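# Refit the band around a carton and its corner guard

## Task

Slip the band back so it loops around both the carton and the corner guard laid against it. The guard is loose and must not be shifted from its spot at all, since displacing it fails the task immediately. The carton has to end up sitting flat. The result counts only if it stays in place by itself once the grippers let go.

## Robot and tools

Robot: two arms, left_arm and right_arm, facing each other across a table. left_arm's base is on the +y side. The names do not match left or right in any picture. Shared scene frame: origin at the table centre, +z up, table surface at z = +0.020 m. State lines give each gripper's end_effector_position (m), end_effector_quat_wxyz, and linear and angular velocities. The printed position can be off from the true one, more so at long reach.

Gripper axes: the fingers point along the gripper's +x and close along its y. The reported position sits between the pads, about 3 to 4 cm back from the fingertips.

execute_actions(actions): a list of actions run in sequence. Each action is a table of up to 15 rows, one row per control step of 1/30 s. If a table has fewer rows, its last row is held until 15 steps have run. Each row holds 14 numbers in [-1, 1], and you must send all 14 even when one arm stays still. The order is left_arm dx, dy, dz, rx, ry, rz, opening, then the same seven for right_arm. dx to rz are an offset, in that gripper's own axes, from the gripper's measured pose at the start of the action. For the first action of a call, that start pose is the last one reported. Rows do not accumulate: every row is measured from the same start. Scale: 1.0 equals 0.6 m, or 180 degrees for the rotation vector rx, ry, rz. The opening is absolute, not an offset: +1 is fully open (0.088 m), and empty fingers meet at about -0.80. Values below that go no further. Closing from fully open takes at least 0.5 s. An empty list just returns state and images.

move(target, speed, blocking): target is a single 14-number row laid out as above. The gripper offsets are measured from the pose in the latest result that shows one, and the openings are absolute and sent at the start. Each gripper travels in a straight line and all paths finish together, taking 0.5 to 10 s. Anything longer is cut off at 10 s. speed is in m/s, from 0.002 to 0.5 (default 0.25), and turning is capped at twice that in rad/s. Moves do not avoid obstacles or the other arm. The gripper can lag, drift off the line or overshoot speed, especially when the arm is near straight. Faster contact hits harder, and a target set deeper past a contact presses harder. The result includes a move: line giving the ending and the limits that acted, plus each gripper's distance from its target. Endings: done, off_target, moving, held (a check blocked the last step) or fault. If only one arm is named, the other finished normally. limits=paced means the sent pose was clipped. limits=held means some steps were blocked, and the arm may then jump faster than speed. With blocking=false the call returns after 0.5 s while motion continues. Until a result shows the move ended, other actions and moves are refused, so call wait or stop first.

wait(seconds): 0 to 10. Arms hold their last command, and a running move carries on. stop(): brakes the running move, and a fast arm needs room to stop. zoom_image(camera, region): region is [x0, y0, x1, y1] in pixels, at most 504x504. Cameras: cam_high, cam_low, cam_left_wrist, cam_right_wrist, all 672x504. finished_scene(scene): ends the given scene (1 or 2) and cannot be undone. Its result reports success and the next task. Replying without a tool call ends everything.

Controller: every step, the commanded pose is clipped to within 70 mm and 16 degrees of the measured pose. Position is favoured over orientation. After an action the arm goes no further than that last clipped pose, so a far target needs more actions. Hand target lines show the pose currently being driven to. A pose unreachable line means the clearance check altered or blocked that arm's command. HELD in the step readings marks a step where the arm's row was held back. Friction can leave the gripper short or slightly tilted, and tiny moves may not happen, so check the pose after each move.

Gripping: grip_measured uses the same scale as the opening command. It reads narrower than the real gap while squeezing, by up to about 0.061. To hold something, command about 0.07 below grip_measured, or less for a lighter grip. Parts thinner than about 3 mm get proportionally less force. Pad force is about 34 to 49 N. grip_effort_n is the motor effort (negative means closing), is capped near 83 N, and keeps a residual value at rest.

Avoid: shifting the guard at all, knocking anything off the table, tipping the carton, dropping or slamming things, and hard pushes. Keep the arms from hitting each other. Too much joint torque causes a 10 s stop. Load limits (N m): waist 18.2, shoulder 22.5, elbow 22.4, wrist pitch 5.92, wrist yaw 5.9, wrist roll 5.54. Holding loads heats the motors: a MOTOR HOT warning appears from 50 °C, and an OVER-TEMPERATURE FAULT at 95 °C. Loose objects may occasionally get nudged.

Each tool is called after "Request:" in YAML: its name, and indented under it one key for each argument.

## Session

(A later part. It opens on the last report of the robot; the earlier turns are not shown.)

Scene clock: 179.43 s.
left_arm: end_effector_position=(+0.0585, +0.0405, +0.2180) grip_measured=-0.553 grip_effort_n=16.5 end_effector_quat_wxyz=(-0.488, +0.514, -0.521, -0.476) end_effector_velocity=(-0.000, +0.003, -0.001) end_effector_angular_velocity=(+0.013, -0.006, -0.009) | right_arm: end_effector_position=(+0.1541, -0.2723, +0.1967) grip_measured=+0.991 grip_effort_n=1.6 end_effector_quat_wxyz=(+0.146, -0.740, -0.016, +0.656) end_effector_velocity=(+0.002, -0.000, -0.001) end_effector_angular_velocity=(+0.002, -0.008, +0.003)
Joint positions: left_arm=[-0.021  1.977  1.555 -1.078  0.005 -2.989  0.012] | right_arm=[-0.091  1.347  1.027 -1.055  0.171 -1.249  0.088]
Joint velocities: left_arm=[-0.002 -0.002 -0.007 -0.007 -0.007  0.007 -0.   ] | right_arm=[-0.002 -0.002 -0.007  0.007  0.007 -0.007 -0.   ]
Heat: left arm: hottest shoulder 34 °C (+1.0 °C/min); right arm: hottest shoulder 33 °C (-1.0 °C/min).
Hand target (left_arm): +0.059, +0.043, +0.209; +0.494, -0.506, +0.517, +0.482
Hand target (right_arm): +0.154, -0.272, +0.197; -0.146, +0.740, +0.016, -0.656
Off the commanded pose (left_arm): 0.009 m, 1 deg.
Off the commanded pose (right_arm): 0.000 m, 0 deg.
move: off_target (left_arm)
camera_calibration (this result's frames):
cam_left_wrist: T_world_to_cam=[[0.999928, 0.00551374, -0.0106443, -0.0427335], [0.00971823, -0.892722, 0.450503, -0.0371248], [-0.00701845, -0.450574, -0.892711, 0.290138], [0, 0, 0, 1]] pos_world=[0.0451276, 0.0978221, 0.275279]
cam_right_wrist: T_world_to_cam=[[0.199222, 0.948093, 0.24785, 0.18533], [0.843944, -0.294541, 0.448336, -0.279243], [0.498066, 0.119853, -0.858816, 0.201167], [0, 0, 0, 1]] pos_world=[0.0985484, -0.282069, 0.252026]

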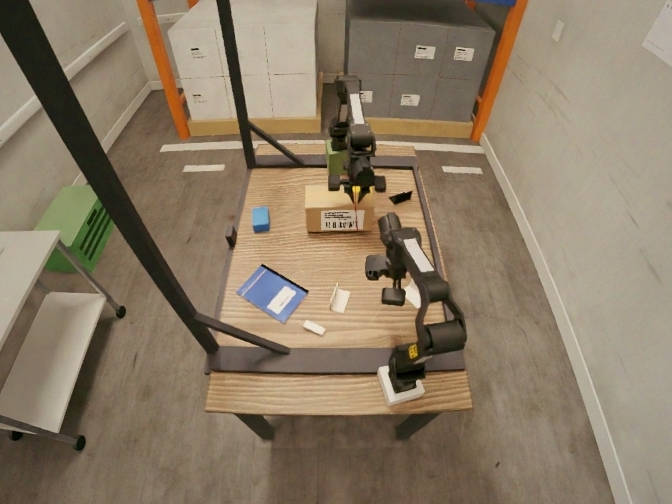

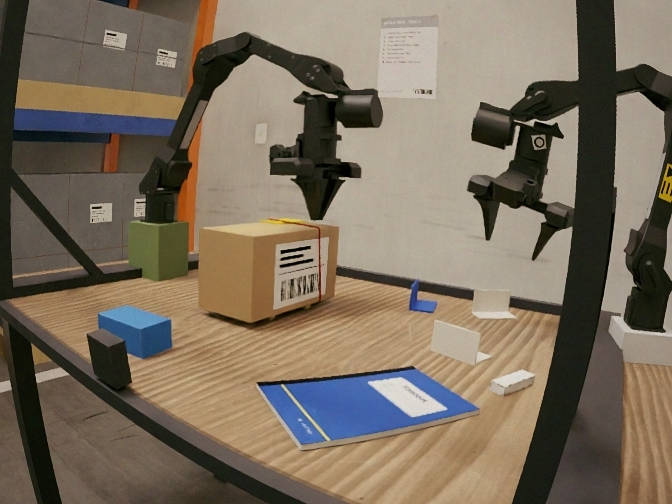

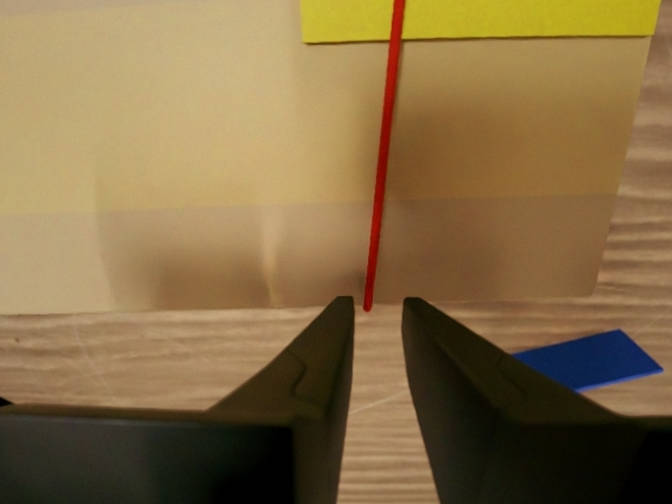

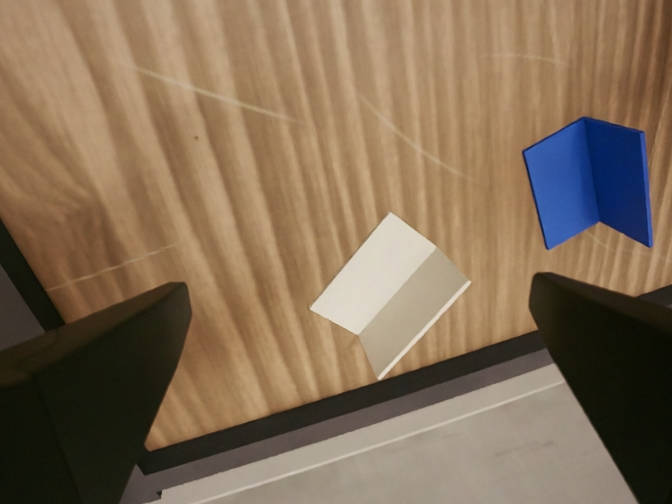

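Request:
move:
  target: [0.03,0,0.018,0,-0.012,0,-0.58,0,0,0,0,0,0,1]
  speed: 0.02

Scene clock: 184.80 s.
left_arm: end_effector_position=(+0.0577, +0.0476, +0.2053) grip_measured=-0.577 grip_effort_n=-15.6 end_effector_quat_wxyz=(-0.493, +0.508, -0.516, -0.482) end_effector_velocity=(+0.001, -0.003, +0.001) end_effector_angular_velocity=(-0.021, -0.010, +0.005) | right_arm: end_effector_position=(+0.1541, -0.2723, +0.1967) grip_measured=+0.991 grip_effort_n=1.2 end_effector_quat_wxyz=(+0.146, -0.740, -0.016, +0.656) end_effector_velocity=(+0.001, -0.007, -0.002) end_effector_angular_velocity=(-0.026, -0.001, +0.020)
Joint positions: left_arm=[-0.021  1.977  1.504 -1.048  0.003 -2.989  0.011] | right_arm=[-0.091  1.347  1.027 -1.055  0.171 -1.249  0.088]
Joint velocities: left_arm=[-0.002 -0.007 -0.007  0.022 -0.007 -0.007 -0.   ] | right_arm=[-0.002 -0.007 -0.007 -0.022 -0.007 -0.022  0.   ]
Heat: left arm: hottest shoulder 34 °C (+1.0 °C/min); right arm: hottest shoulder 33 °C (-1.0 °C/min).
Hand target (left_arm): +0.059, +0.050, +0.199; +0.498, -0.505, +0.511, +0.486
Hand target (right_arm): +0.154, -0.272, +0.197; -0.146, +0.740, +0.016, -0.656
Off the commanded pose (left_arm): 0.007 m, 1 deg.
Off the commanded pose (right_arm): 0.000 m, 0 deg.
move: done
camera_calibration (this result's frames):
cam_left_wrist: T_world_to_cam=[[0.999909, 0.00581701, -0.0121405, -0.0418385], [0.0104918, -0.901798, 0.432031, -0.0209143], [-0.0084351, -0.43212, -0.901777, 0.28304], [0, 0, 0, 1]] pos_world=[0.0444416, 0.10369, 0.263767]
cam_right_wrist: T_world_to_cam=[[0.199222, 0.948093, 0.24785, 0.18533], [0.843944, -0.294541, 0.448336, -0.279243], [0.498066, 0.119853, -0.858816, 0.201167], [0, 0, 0, 1]] pos_world=[0.0985484, -0.282069, 0.252026]

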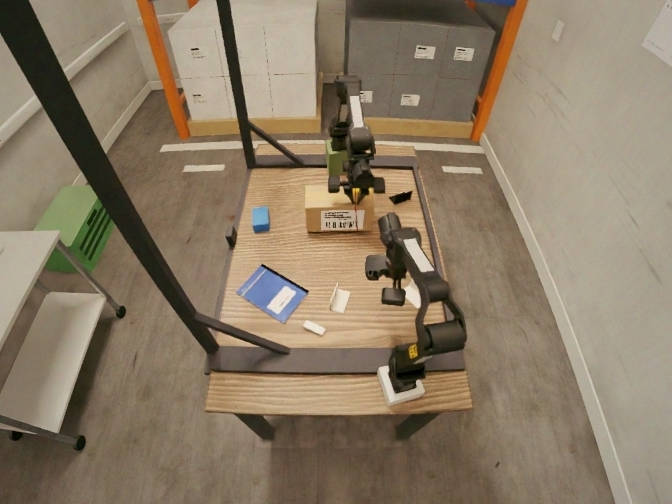

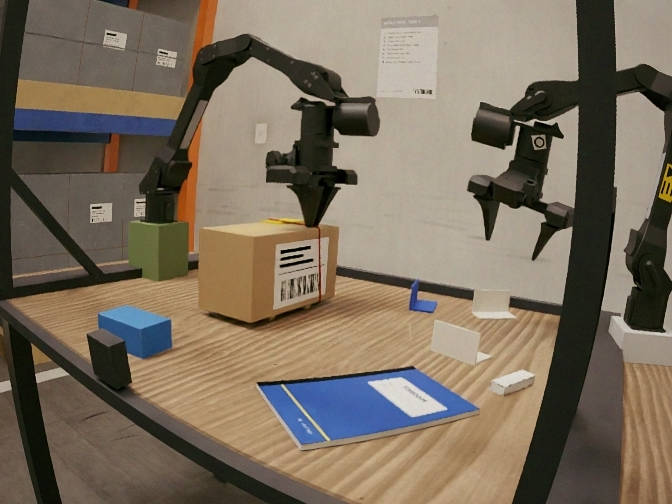

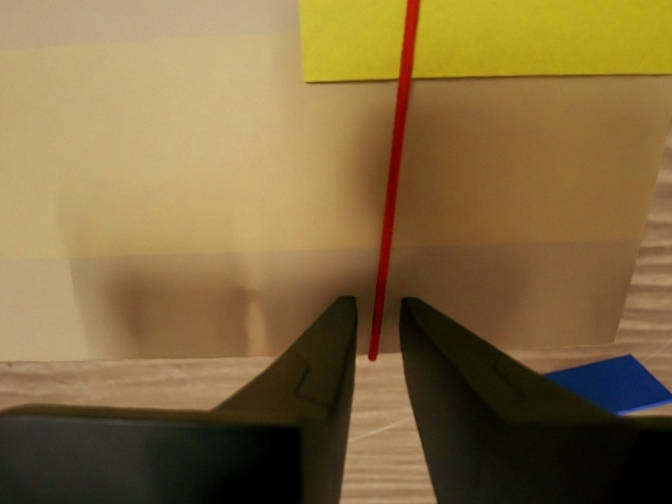

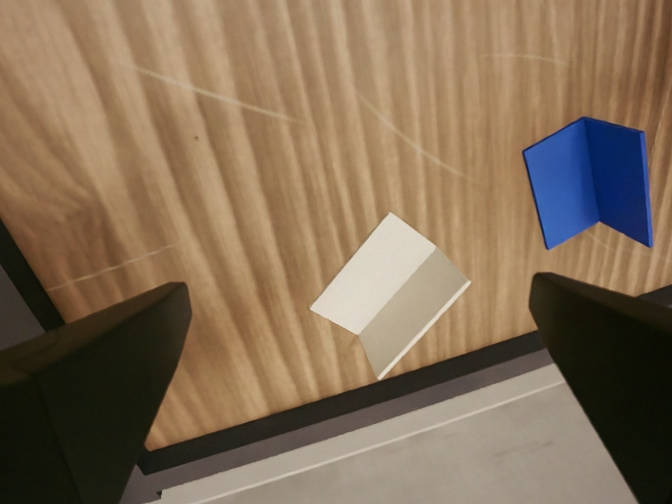

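Good alignment. Descend to contact.

Request:
execute_actions:
  actions:
    - [[0.016,0,0.003,0,0,0,-0.6,0,0,0,0,0,0,1]]
    - [[0.012,0,0.002,0,0,0,-0.62,0,0,0,0,0,0,1]]
    - [[0.012,0,0.002,0,0,0,-0.62,0,0,0,0,0,0,1]]

Scene clock: 188.77 s.
left_arm: end_effector_position=(+0.0575, +0.0467, +0.2018) grip_measured=-0.616 grip_effort_n=-18.8 end_effector_quat_wxyz=(-0.487, +0.516, -0.522, -0.474) end_effector_velocity=(-0.001, -0.004, -0.001) end_effector_angular_velocity=(-0.018, +0.004, -0.010) | right_arm: end_effector_position=(+0.1541, -0.2723, +0.1967) grip_measured=+0.991 grip_effort_n=1.2 end_effector_quat_wxyz=(+0.146, -0.740, -0.016, +0.656) end_effector_velocity=(-0.000, -0.002, -0.001) end_effector_angular_velocity=(-0.011, +0.001, +0.020)
Joint positions: left_arm=[-0.021  1.962  1.467 -0.998  0.005 -2.989  0.009] | right_arm=[-0.091  1.347  1.027 -1.055  0.171 -1.249  0.088]
Joint velocities: left_arm=[-0.002  0.002 -0.002  0.022  0.007  0.007 -0.   ] | right_arm=[-0.002 -0.002 -0.002 -0.007 -0.007 -0.022 -0.   ]
Heat: left arm: hottest shoulder 34 °C (+1.0 °C/min); right arm: hottest shoulder 33 °C (-1.0 °C/min).
Hand target (left_arm): +0.058, +0.047, +0.195; +0.489, -0.513, +0.521, +0.476
Hand target (right_arm): +0.154, -0.272, +0.197; -0.146, +0.740, +0.016, -0.656
Off the commanded pose (left_arm): 0.007 m, 0 deg.
Off the commanded pose (right_arm): 0.000 m, 0 deg.
Step readings (end_effector_position; steps 1 to 15: 1st action; 16 to 30: 2nd action; 31 to 45: 3rd action):
0: left_arm (+0.0578, +0.0476, +0.2052) | right_arm (+0.1541, -0.2723, +0.1967)
1: left_arm (+0.0578, +0.0472, +0.2045) | right_arm (+0.1541, -0.2723, +0.1967)
2: left_arm (+0.0579, +0.0468, +0.2032) | right_arm (+0.1541, -0.2723, +0.1967)
4: left_arm (+0.0579, +0.0468, +0.2022) | right_arm (+0.1541, -0.2723, +0.1967)
8: left_arm (+0.0578, +0.0467, +0.2021) | right_arm (+0.1541, -0.2723, +0.1967)
15: left_arm (+0.0578, +0.0467, +0.2021) | right_arm (+0.1541, -0.2723, +0.1967)
16: left_arm (+0.0578, +0.0468, +0.2019) | right_arm (+0.1541, -0.2723, +0.1967)
17: left_arm (+0.0577, +0.0466, +0.2019) | right_arm (+0.1541, -0.2723, +0.1967)
19: left_arm (+0.0576, +0.0466, +0.2019) | right_arm (+0.1541, -0.2723, +0.1967)
23: left_arm (+0.0575, +0.0465, +0.2019) | right_arm (+0.1541, -0.2723, +0.1967)
30: left_arm (+0.0575, +0.0465, +0.2018) | right_arm (+0.1541, -0.2723, +0.1967)
31: left_arm (+0.0575, +0.0466, +0.2017) | right_arm (+0.1541, -0.2723, +0.1967)
32: left_arm (+0.0575, +0.0465, +0.2019) | right_arm (+0.1541, -0.2723, +0.1967)
34: left_arm (+0.0575, +0.0466, +0.2017) | right_arm (+0.1541, -0.2723, +0.1967)
38: left_arm (+0.0575, +0.0467, +0.2017) | right_arm (+0.1541, -0.2723, +0.1967)
45: end_effector_position above
camera_calibration (this result's frames):
cam_left_wrist: T_world_to_cam=[[0.999939, 0.00506283, -0.00976668, -0.0421267], [0.00896387, -0.889639, 0.456577, -0.0256449], [-0.00637725, -0.456637, -0.88963, 0.277996], [0, 0, 0, 1]] pos_world=[0.0441268, 0.104342, 0.258611]
cam_right_wrist: T_world_to_cam=[[0.199222, 0.948093, 0.24785, 0.18533], [0.843944, -0.294541, 0.448336, -0.279243], [0.498066, 0.119853, -0.858816, 0.201167], [0, 0, 0, 1]] pos_world=[0.0985484, -0.282069, 0.252026]

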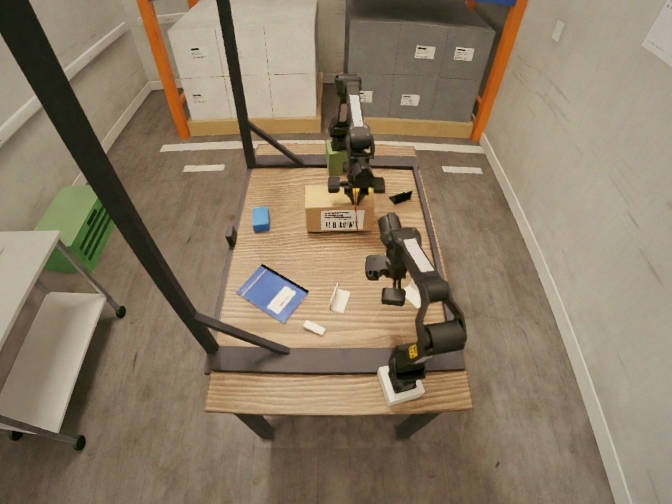

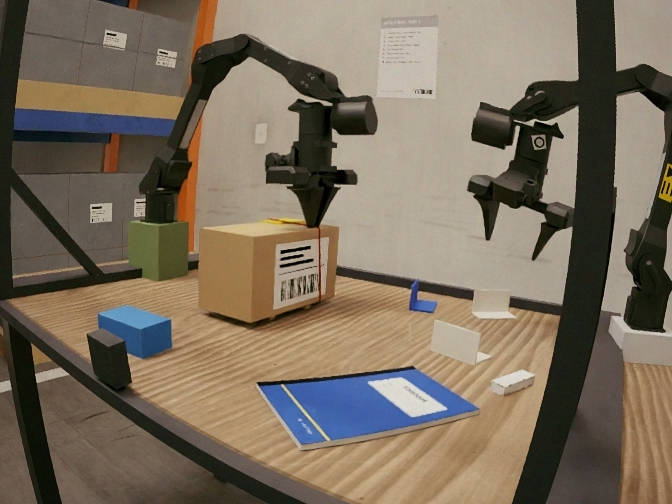

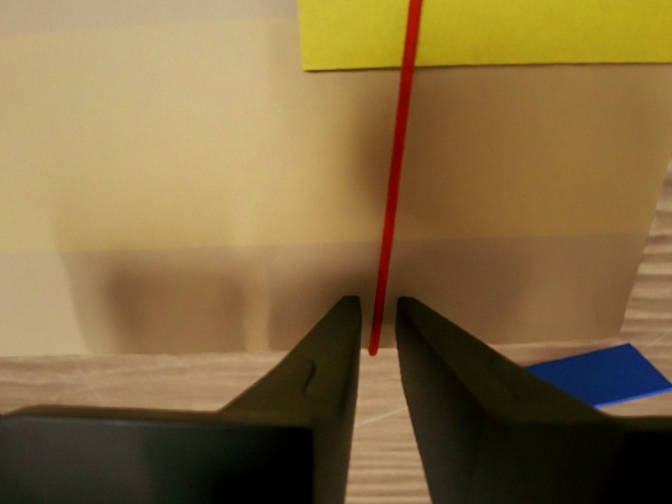

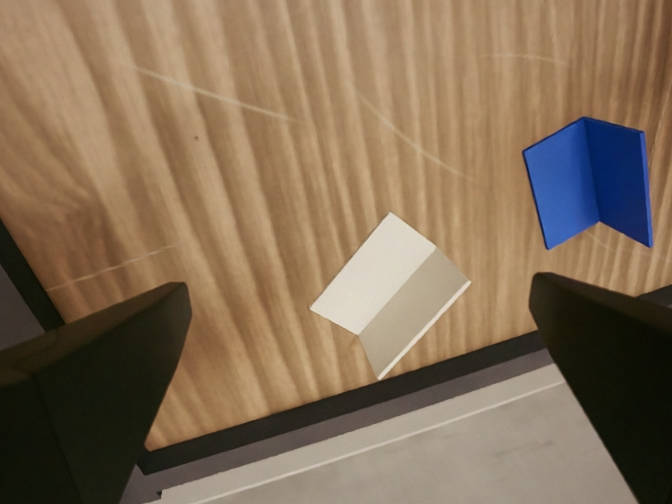

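Request:
execute_actions:
  actions:
    - [[0.008,0,0,0,0,0,-0.75,0,0,0,0,0,0,1]]
    - [[0.008,0,0,0,0,0,-1,0,0,0,0,0,0,1]]
    - [[-0.012,0,0,0,0,0,-1,0,0,0,0,0,0,1]]
    - [[-0.012,0,0,0,0,0,-1,0,0,0,0,0,0,1]]

Request:
zoom_image:
  camera: "cam_low"
  region: [240,170,360,260]

Scene clock: 194.33 s.
left_arm: end_effector_position=(+0.0575, +0.0456, +0.2081) grip_measured=-0.815 grip_effort_n=-83.5 end_effector_quat_wxyz=(-0.486, +0.516, -0.523, -0.473) end_effector_velocity=(+0.002, -0.001, +0.000) end_effector_angular_velocity=(-0.006, -0.006, +0.025) | right_arm: end_effector_position=(+0.1541, -0.2723, +0.1967) grip_measured=+0.991 grip_effort_n=1.6 end_effector_quat_wxyz=(+0.146, -0.740, -0.016, +0.656) end_effector_velocity=(+0.002, -0.002, -0.000) end_effector_angular_velocity=(-0.005, -0.007, -0.011)
Joint positions: left_arm=[-0.021  1.959  1.488 -1.021  0.005 -2.989  0.   ] | right_arm=[-0.091  1.347  1.027 -1.055  0.171 -1.249  0.088]
Joint velocities: left_arm=[ 0.002 -0.002 -0.002  0.007 -0.007 -0.022  0.   ] | right_arm=[-0.002 -0.002 -0.002 -0.007  0.007  0.007 -0.   ]
Heat: left arm: hottest shoulder 35 °C (+2.0 °C/min); right arm: hottest shoulder 33 °C (-1.0 °C/min).
Hand target (left_arm): +0.058, +0.046, +0.213; +0.485, -0.517, +0.524, +0.472
Hand target (right_arm): +0.154, -0.272, +0.197; -0.146, +0.740, +0.016, -0.656
Off the commanded pose (left_arm): 0.005 m, 0 deg.
Off the commanded pose (right_arm): 0.000 m, 0 deg.
Step readings (end_effector_position; steps 1 to 15: 1st action; 16 to 30: 2nd action; 31 to 45: 3rd action; 46 to 60: 4th action):
0: left_arm (+0.0575, +0.0467, +0.2018) | right_arm (+0.1541, -0.2723, +0.1967)
1: left_arm (+0.0574, +0.0464, +0.2021) | right_arm (+0.1541, -0.2723, +0.1967)
2: left_arm (+0.0575, +0.0456, +0.2021) | right_arm (+0.1541, -0.2723, +0.1967)
4: left_arm (+0.0576, +0.0450, +0.2022) | right_arm (+0.1541, -0.2723, +0.1967)
8: left_arm (+0.0577, +0.0447, +0.2022) | right_arm (+0.1541, -0.2723, +0.1967)
15: left_arm (+0.0577, +0.0446, +0.2022) | right_arm (+0.1541, -0.2723, +0.1967)
16: left_arm (+0.0577, +0.0443, +0.2022) | right_arm (+0.1541, -0.2723, +0.1967)
17: left_arm (+0.0578, +0.0440, +0.2024) | right_arm (+0.1541, -0.2723, +0.1967)
19: left_arm (+0.0578, +0.0439, +0.2024) | right_arm (+0.1541, -0.2723, +0.1967)
23: left_arm (+0.0578, +0.0438, +0.2024) | right_arm (+0.1541, -0.2723, +0.1967)
30: left_arm (+0.0578, +0.0438, +0.2024) | right_arm (+0.1541, -0.2723, +0.1967)
31: left_arm (+0.0578, +0.0438, +0.2032) | right_arm (+0.1541, -0.2723, +0.1967)
32: left_arm (+0.0578, +0.0438, +0.2037) | right_arm (+0.1541, -0.2723, +0.1967)
34: left_arm (+0.0578, +0.0441, +0.2046) | right_arm (+0.1541, -0.2723, +0.1967)
38: left_arm (+0.0576, +0.0449, +0.2052) | right_arm (+0.1541, -0.2723, +0.1967)
45: left_arm (+0.0576, +0.0449, +0.2056) | right_arm (+0.1541, -0.2723, +0.1967)
46: left_arm (+0.0576, +0.0450, +0.2059) | right_arm (+0.1541, -0.2723, +0.1967)
47: left_arm (+0.0576, +0.0454, +0.2064) | right_arm (+0.1541, -0.2723, +0.1967)
49: left_arm (+0.0576, +0.0453, +0.2075) | right_arm (+0.1541, -0.2723, +0.1967)
53: left_arm (+0.0576, +0.0455, +0.2079) | right_arm (+0.1541, -0.2723, +0.1967)
60: end_effector_position above
camera_calibration (this result's frames):
cam_left_wrist: T_world_to_cam=[[0.999934, 0.00498702, -0.0103259, -0.0419674], [0.00916289, -0.888902, 0.458007, -0.0298225], [-0.0068946, -0.458071, -0.888889, 0.283061], [0, 0, 0, 1]] pos_world=[0.0441895, 0.103362, 0.264836]
cam_right_wrist: T_world_to_cam=[[0.199222, 0.948093, 0.24785, 0.18533], [0.843944, -0.294541, 0.448336, -0.279243], [0.498066, 0.119853, -0.858816, 0.201167], [0, 0, 0, 1]] pos_world=[0.0985484, -0.282069, 0.252026]

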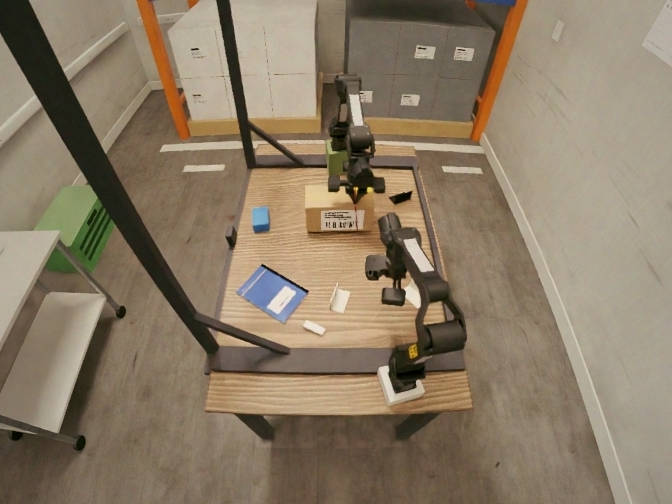

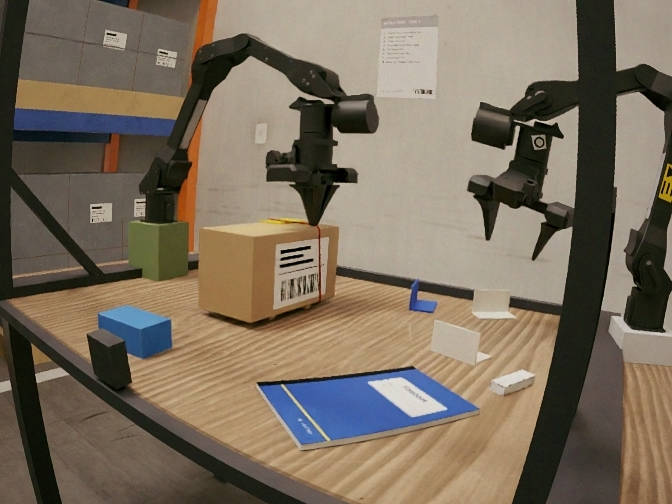

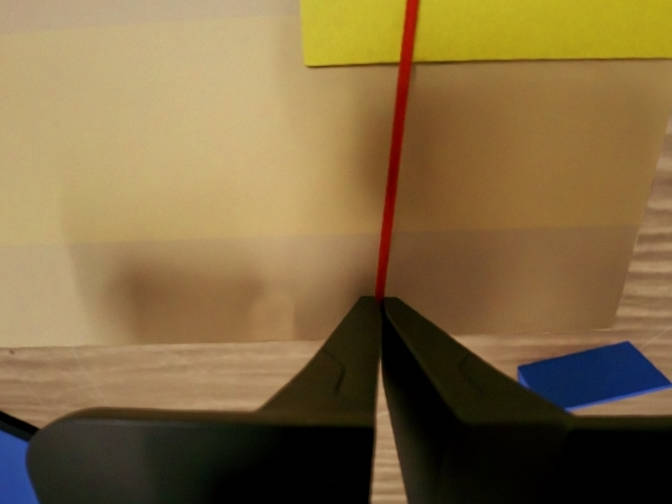

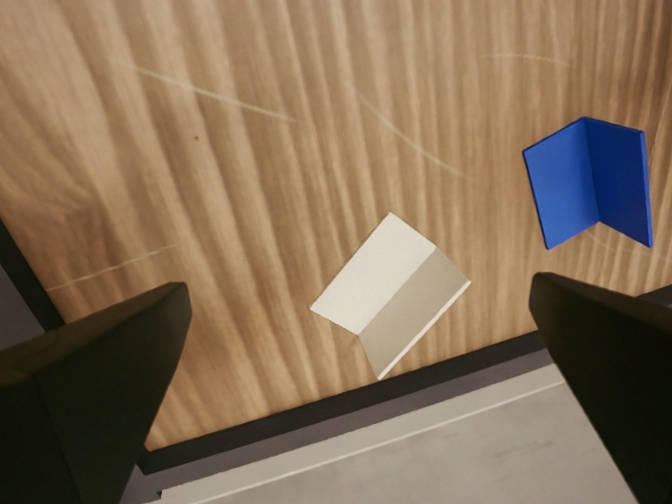

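Region (240, 170, 360, 260) of cam_low's 672x504 image, scaled by 4.200, with more detail than that image has; it fills the top 378 rows of this view, and the rest is white.

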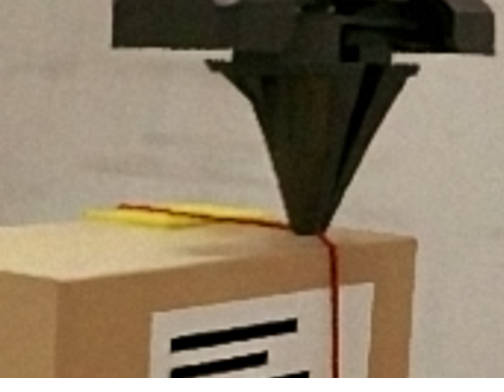

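Request:
move:
  target: [-0.014,0,-0.065,0,-0.01,0,-1,0,0,0,0,0,0,1]
  speed: 0.02

Request:
zoom_image:
  camera: "cam_low"
  region: [220,170,380,320]

Scene clock: 203.13 s.
left_arm: end_effector_position=(+0.0586, +0.0159, +0.2161) grip_measured=-0.815 grip_effort_n=-83.5 end_effector_quat_wxyz=(-0.499, +0.502, -0.510, -0.489) end_effector_velocity=(-0.000, +0.002, +0.000) end_effector_angular_velocity=(+0.018, -0.005, +0.005) | right_arm: end_effector_position=(+0.1541, -0.2723, +0.1967) grip_measured=+0.991 grip_effort_n=1.6 end_effector_quat_wxyz=(+0.146, -0.740, -0.016, +0.656) end_effector_velocity=(-0.000, -0.001, -0.000) end_effector_angular_velocity=(-0.009, +0.004, +0.006)
Joint positions: left_arm=[-0.03   2.115  1.754 -1.186  0.    -2.998  0.   ] | right_arm=[-0.091  1.347  1.027 -1.055  0.171 -1.249  0.088]
Joint velocities: left_arm=[-0.002  0.007  0.012 -0.022 -0.007 -0.007  0.   ] | right_arm=[-0.002  0.002  0.002 -0.007 -0.007 -0.007 -0.   ]
Heat: left arm: hottest shoulder 36 °C (+4.0 °C/min); right arm: hottest shoulder 33 °C (-1.0 °C/min).
Hand target (left_arm): +0.057, +0.008, +0.219; +0.494, -0.508, +0.515, +0.482
Hand target (right_arm): +0.154, -0.272, +0.197; -0.146, +0.740, +0.016, -0.656
Off the commanded pose (left_arm): 0.009 m, 1 deg.
Off the commanded pose (right_arm): 0.000 m, 0 deg.
move: off_target (left_arm)
camera_calibration (this result's frames):
cam_left_wrist: T_world_to_cam=[[0.999897, 0.00663376, -0.0126896, -0.0423384], [0.0112346, -0.91291, 0.408007, -0.0488697], [-0.00887785, -0.408107, -0.912891, 0.281096], [0, 0, 0, 1]] pos_world=[0.0453787, 0.0703845, 0.276012]
cam_right_wrist: T_world_to_cam=[[0.199222, 0.948093, 0.24785, 0.18533], [0.843944, -0.294541, 0.448336, -0.279243], [0.498066, 0.119853, -0.858816, 0.201167], [0, 0, 0, 1]] pos_world=[0.0985484, -0.282069, 0.252026]

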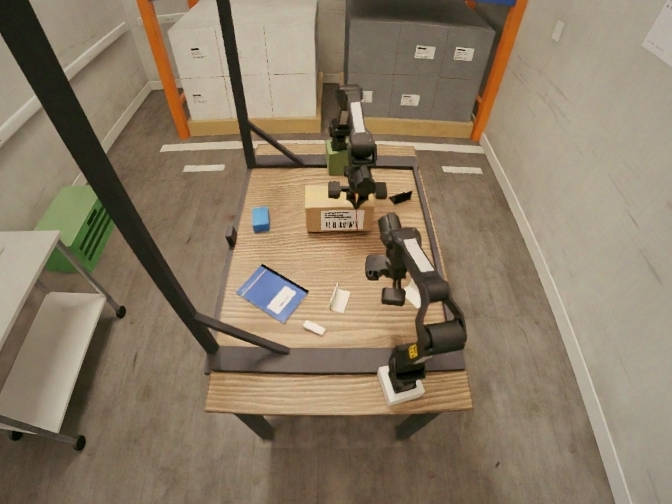

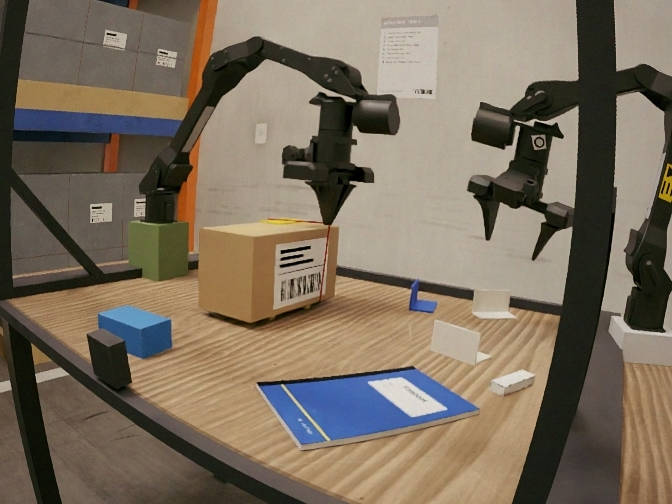

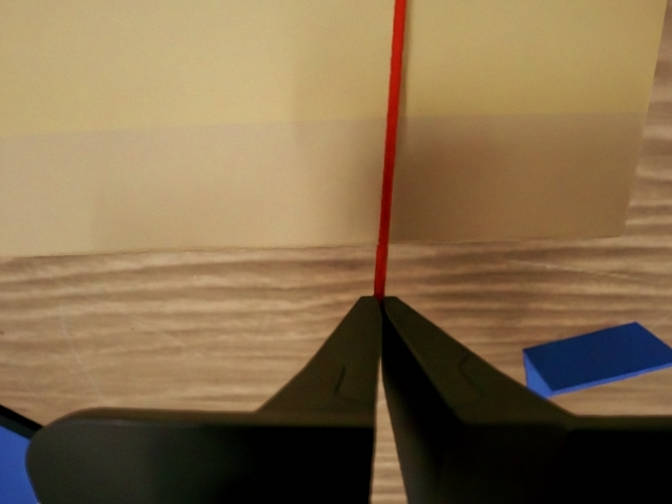

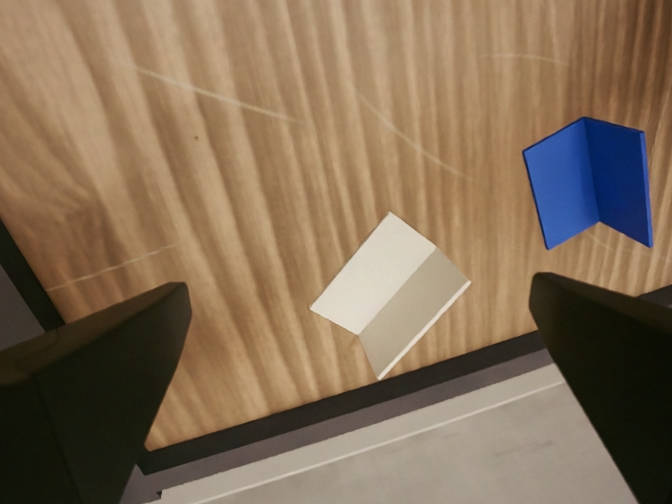

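Region (220, 170, 380, 320) of cam_low's 672x504 image, scaled by 3.150, with more detail than that image has; it fills the top 472 rows of this view, and the rest is white.

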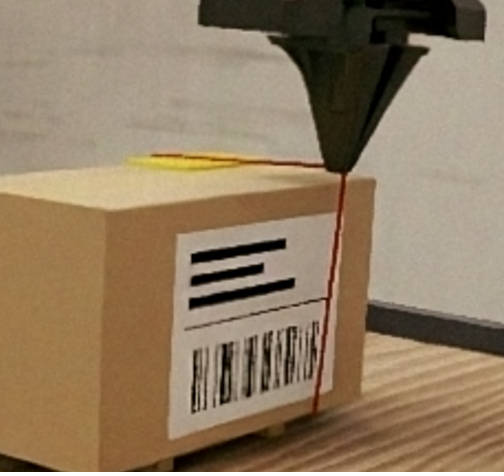

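Request:
move:
  target: [0,-0.021,-0.008,0,0,0,-1,0,0,0,0,0,0,1]
  speed: 0.015

Request:
zoom_image:
  camera: "cam_high"
  region: [290,150,390,240]

Scene clock: 208.90 s.
left_arm: end_effector_position=(+0.0699, +0.0183, +0.2138) grip_measured=-0.815 grip_effort_n=-83.5 end_effector_quat_wxyz=(-0.503, +0.497, -0.504, -0.496) end_effector_velocity=(-0.001, -0.004, +0.003) end_effector_angular_velocity=(-0.016, -0.010, -0.015) | right_arm: end_effector_position=(+0.1541, -0.2723, +0.1967) grip_measured=+0.991 grip_effort_n=1.2 end_effector_quat_wxyz=(+0.146, -0.740, -0.016, +0.656) end_effector_velocity=(+0.002, -0.001, +0.001) end_effector_angular_velocity=(-0.002, -0.009, +0.003)
Joint positions: left_arm=[-0.002  2.132  1.772 -1.208  0.    -2.976  0.   ] | right_arm=[-0.091  1.347  1.027 -1.055  0.171 -1.249  0.088]
Joint velocities: left_arm=[-0.007 -0.002  0.007  0.007 -0.007  0.007  0.   ] | right_arm=[-0.002 -0.002  0.002 -0.007  0.007 -0.007 -0.   ]
Heat: left arm: hottest shoulder 37 °C (+5.1 °C/min); right arm: hottest shoulder 33 °C (-1.0 °C/min).
Hand target (left_arm): +0.071, +0.011, +0.216; +0.500, -0.502, +0.510, +0.489
Hand target (right_arm): +0.154, -0.272, +0.197; -0.146, +0.740, +0.016, -0.656
Off the commanded pose (left_arm): 0.008 m, 1 deg.
Off the commanded pose (right_arm): 0.000 m, 0 deg.
move: done
camera_calibration (this result's frames):
cam_left_wrist: T_world_to_cam=[[0.999809, 0.0122749, -0.0151992, -0.0531807], [0.0172138, -0.92142, 0.388187, -0.0418782], [-0.00923991, -0.388375, -0.921455, 0.281633], [0, 0, 0, 1]] pos_world=[0.0564937, 0.0714444, 0.27496]
cam_right_wrist: T_world_to_cam=[[0.199222, 0.948093, 0.24785, 0.18533], [0.843944, -0.294541, 0.448336, -0.279243], [0.498066, 0.119853, -0.858816, 0.201167], [0, 0, 0, 1]] pos_world=[0.0985484, -0.282069, 0.252026]

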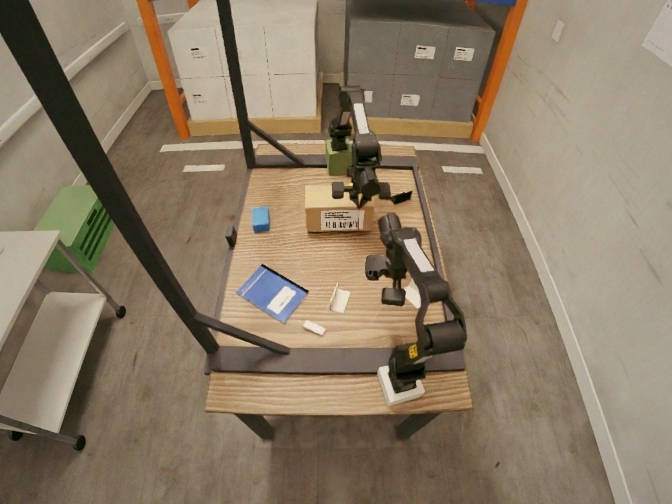

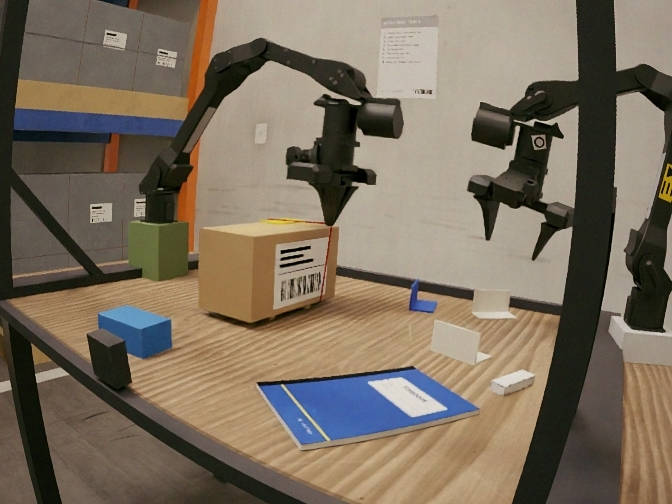

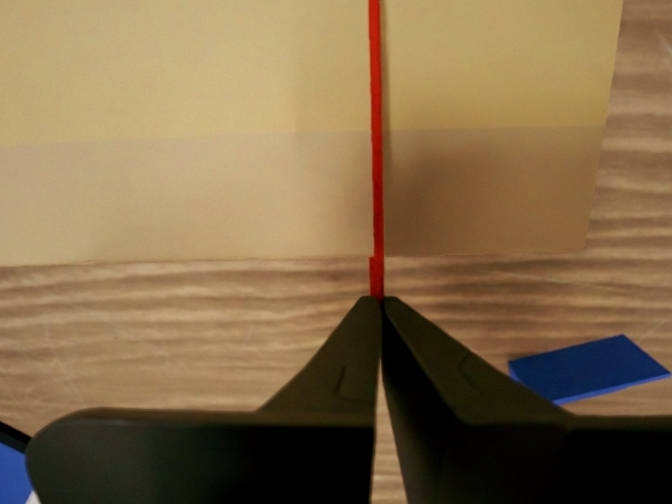

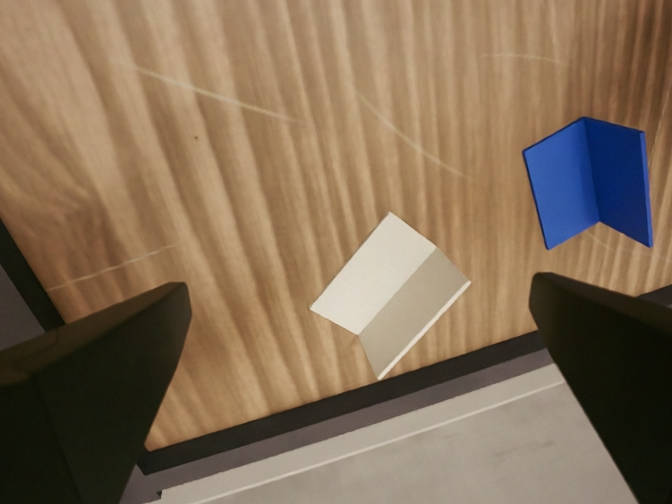

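Region (290, 150, 390, 240) of cam_high's 672x504 image, scaled by 5.040, with more detail than that image has; it fills the top 454 rows of this view, and the rest is white.

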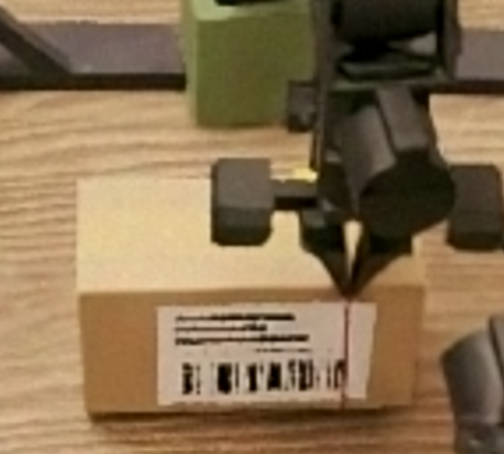

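Request:
move:
  target: [0.010,0,0.042,0,0,0,-1,0,0,0,0,0,0,1]
  speed: 0.015

Scene clock: 213.77 s.
left_arm: end_effector_position=(+0.0689, +0.0383, +0.2049) grip_measured=-0.815 grip_effort_n=-83.5 end_effector_quat_wxyz=(-0.502, +0.498, -0.504, -0.496) end_effector_velocity=(+0.000, -0.000, +0.003) end_effector_angular_velocity=(-0.011, -0.009, +0.020) | right_arm: end_effector_position=(+0.1541, -0.2723, +0.1967) grip_measured=+0.991 grip_effort_n=1.6 end_effector_quat_wxyz=(+0.146, -0.740, -0.016, +0.656) end_effector_velocity=(-0.000, -0.002, -0.001) end_effector_angular_velocity=(-0.009, +0.004, +0.006)
Joint positions: left_arm=[ 0.003  2.055  1.618 -1.129  0.    -2.972  0.   ] | right_arm=[-0.091  1.347  1.027 -1.055  0.171 -1.249  0.088]
Joint velocities: left_arm=[-0.002 -0.012 -0.007  0.007 -0.007 -0.022  0.   ] | right_arm=[-0.002 -0.002 -0.002 -0.007 -0.007 -0.007  0.   ]
Heat: left arm: hottest shoulder 38 °C (+6.1 °C/min); right arm: hottest shoulder 33 °C (-1.0 °C/min).
Hand target (left_arm): +0.070, +0.043, +0.208; +0.503, -0.497, +0.504, +0.496
Hand target (right_arm): +0.154, -0.272, +0.197; -0.146, +0.740, +0.016, -0.656
Off the commanded pose (left_arm): 0.006 m, 0 deg.
Off the commanded pose (right_arm): 0.000 m, 0 deg.
move: done
camera_calibration (this result's frames):
cam_left_wrist: T_world_to_cam=[[0.999802, 0.013374, -0.0147523, -0.0527388], [0.0180784, -0.920225, 0.390972, -0.0206107], [-0.0083466, -0.391161, -0.920285, 0.280923], [0, 0, 0, 1]] pos_world=[0.0554457, 0.0916249, 0.265809]
cam_right_wrist: T_world_to_cam=[[0.199222, 0.948093, 0.24785, 0.18533], [0.843944, -0.294541, 0.448336, -0.279243], [0.498066, 0.119853, -0.858816, 0.201167], [0, 0, 0, 1]] pos_world=[0.0985484, -0.282069, 0.252026]

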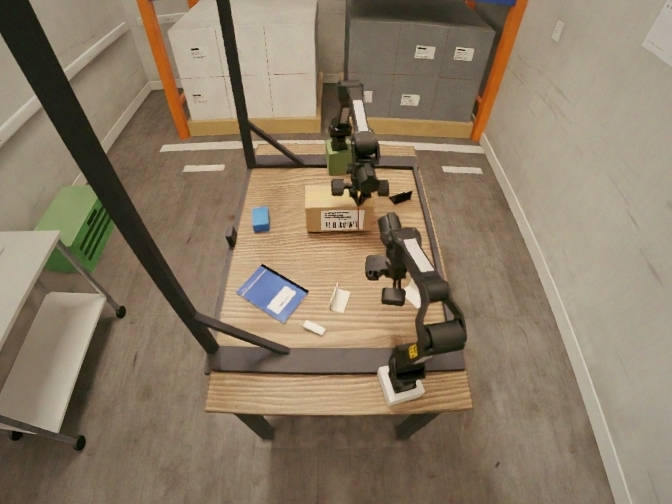

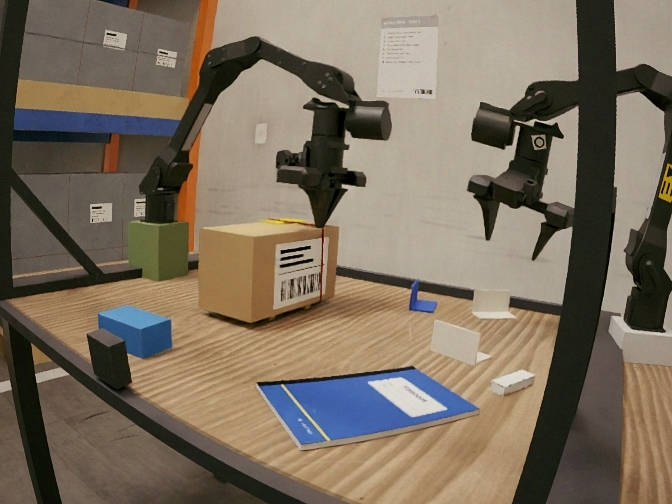

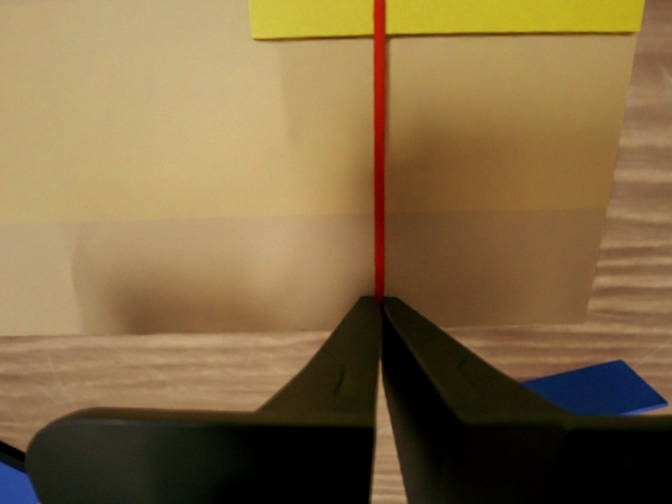

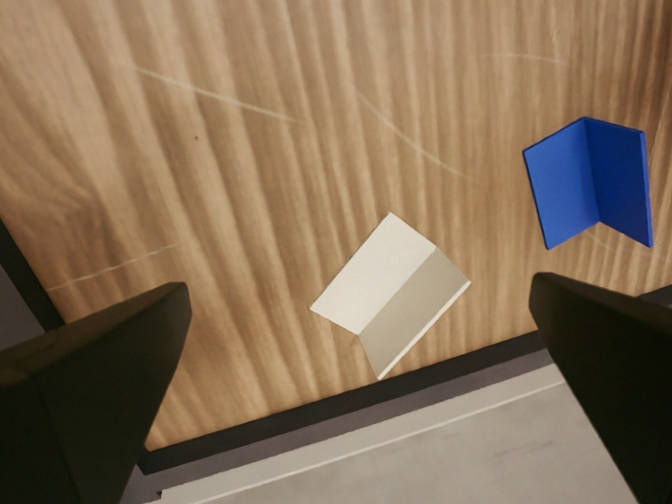

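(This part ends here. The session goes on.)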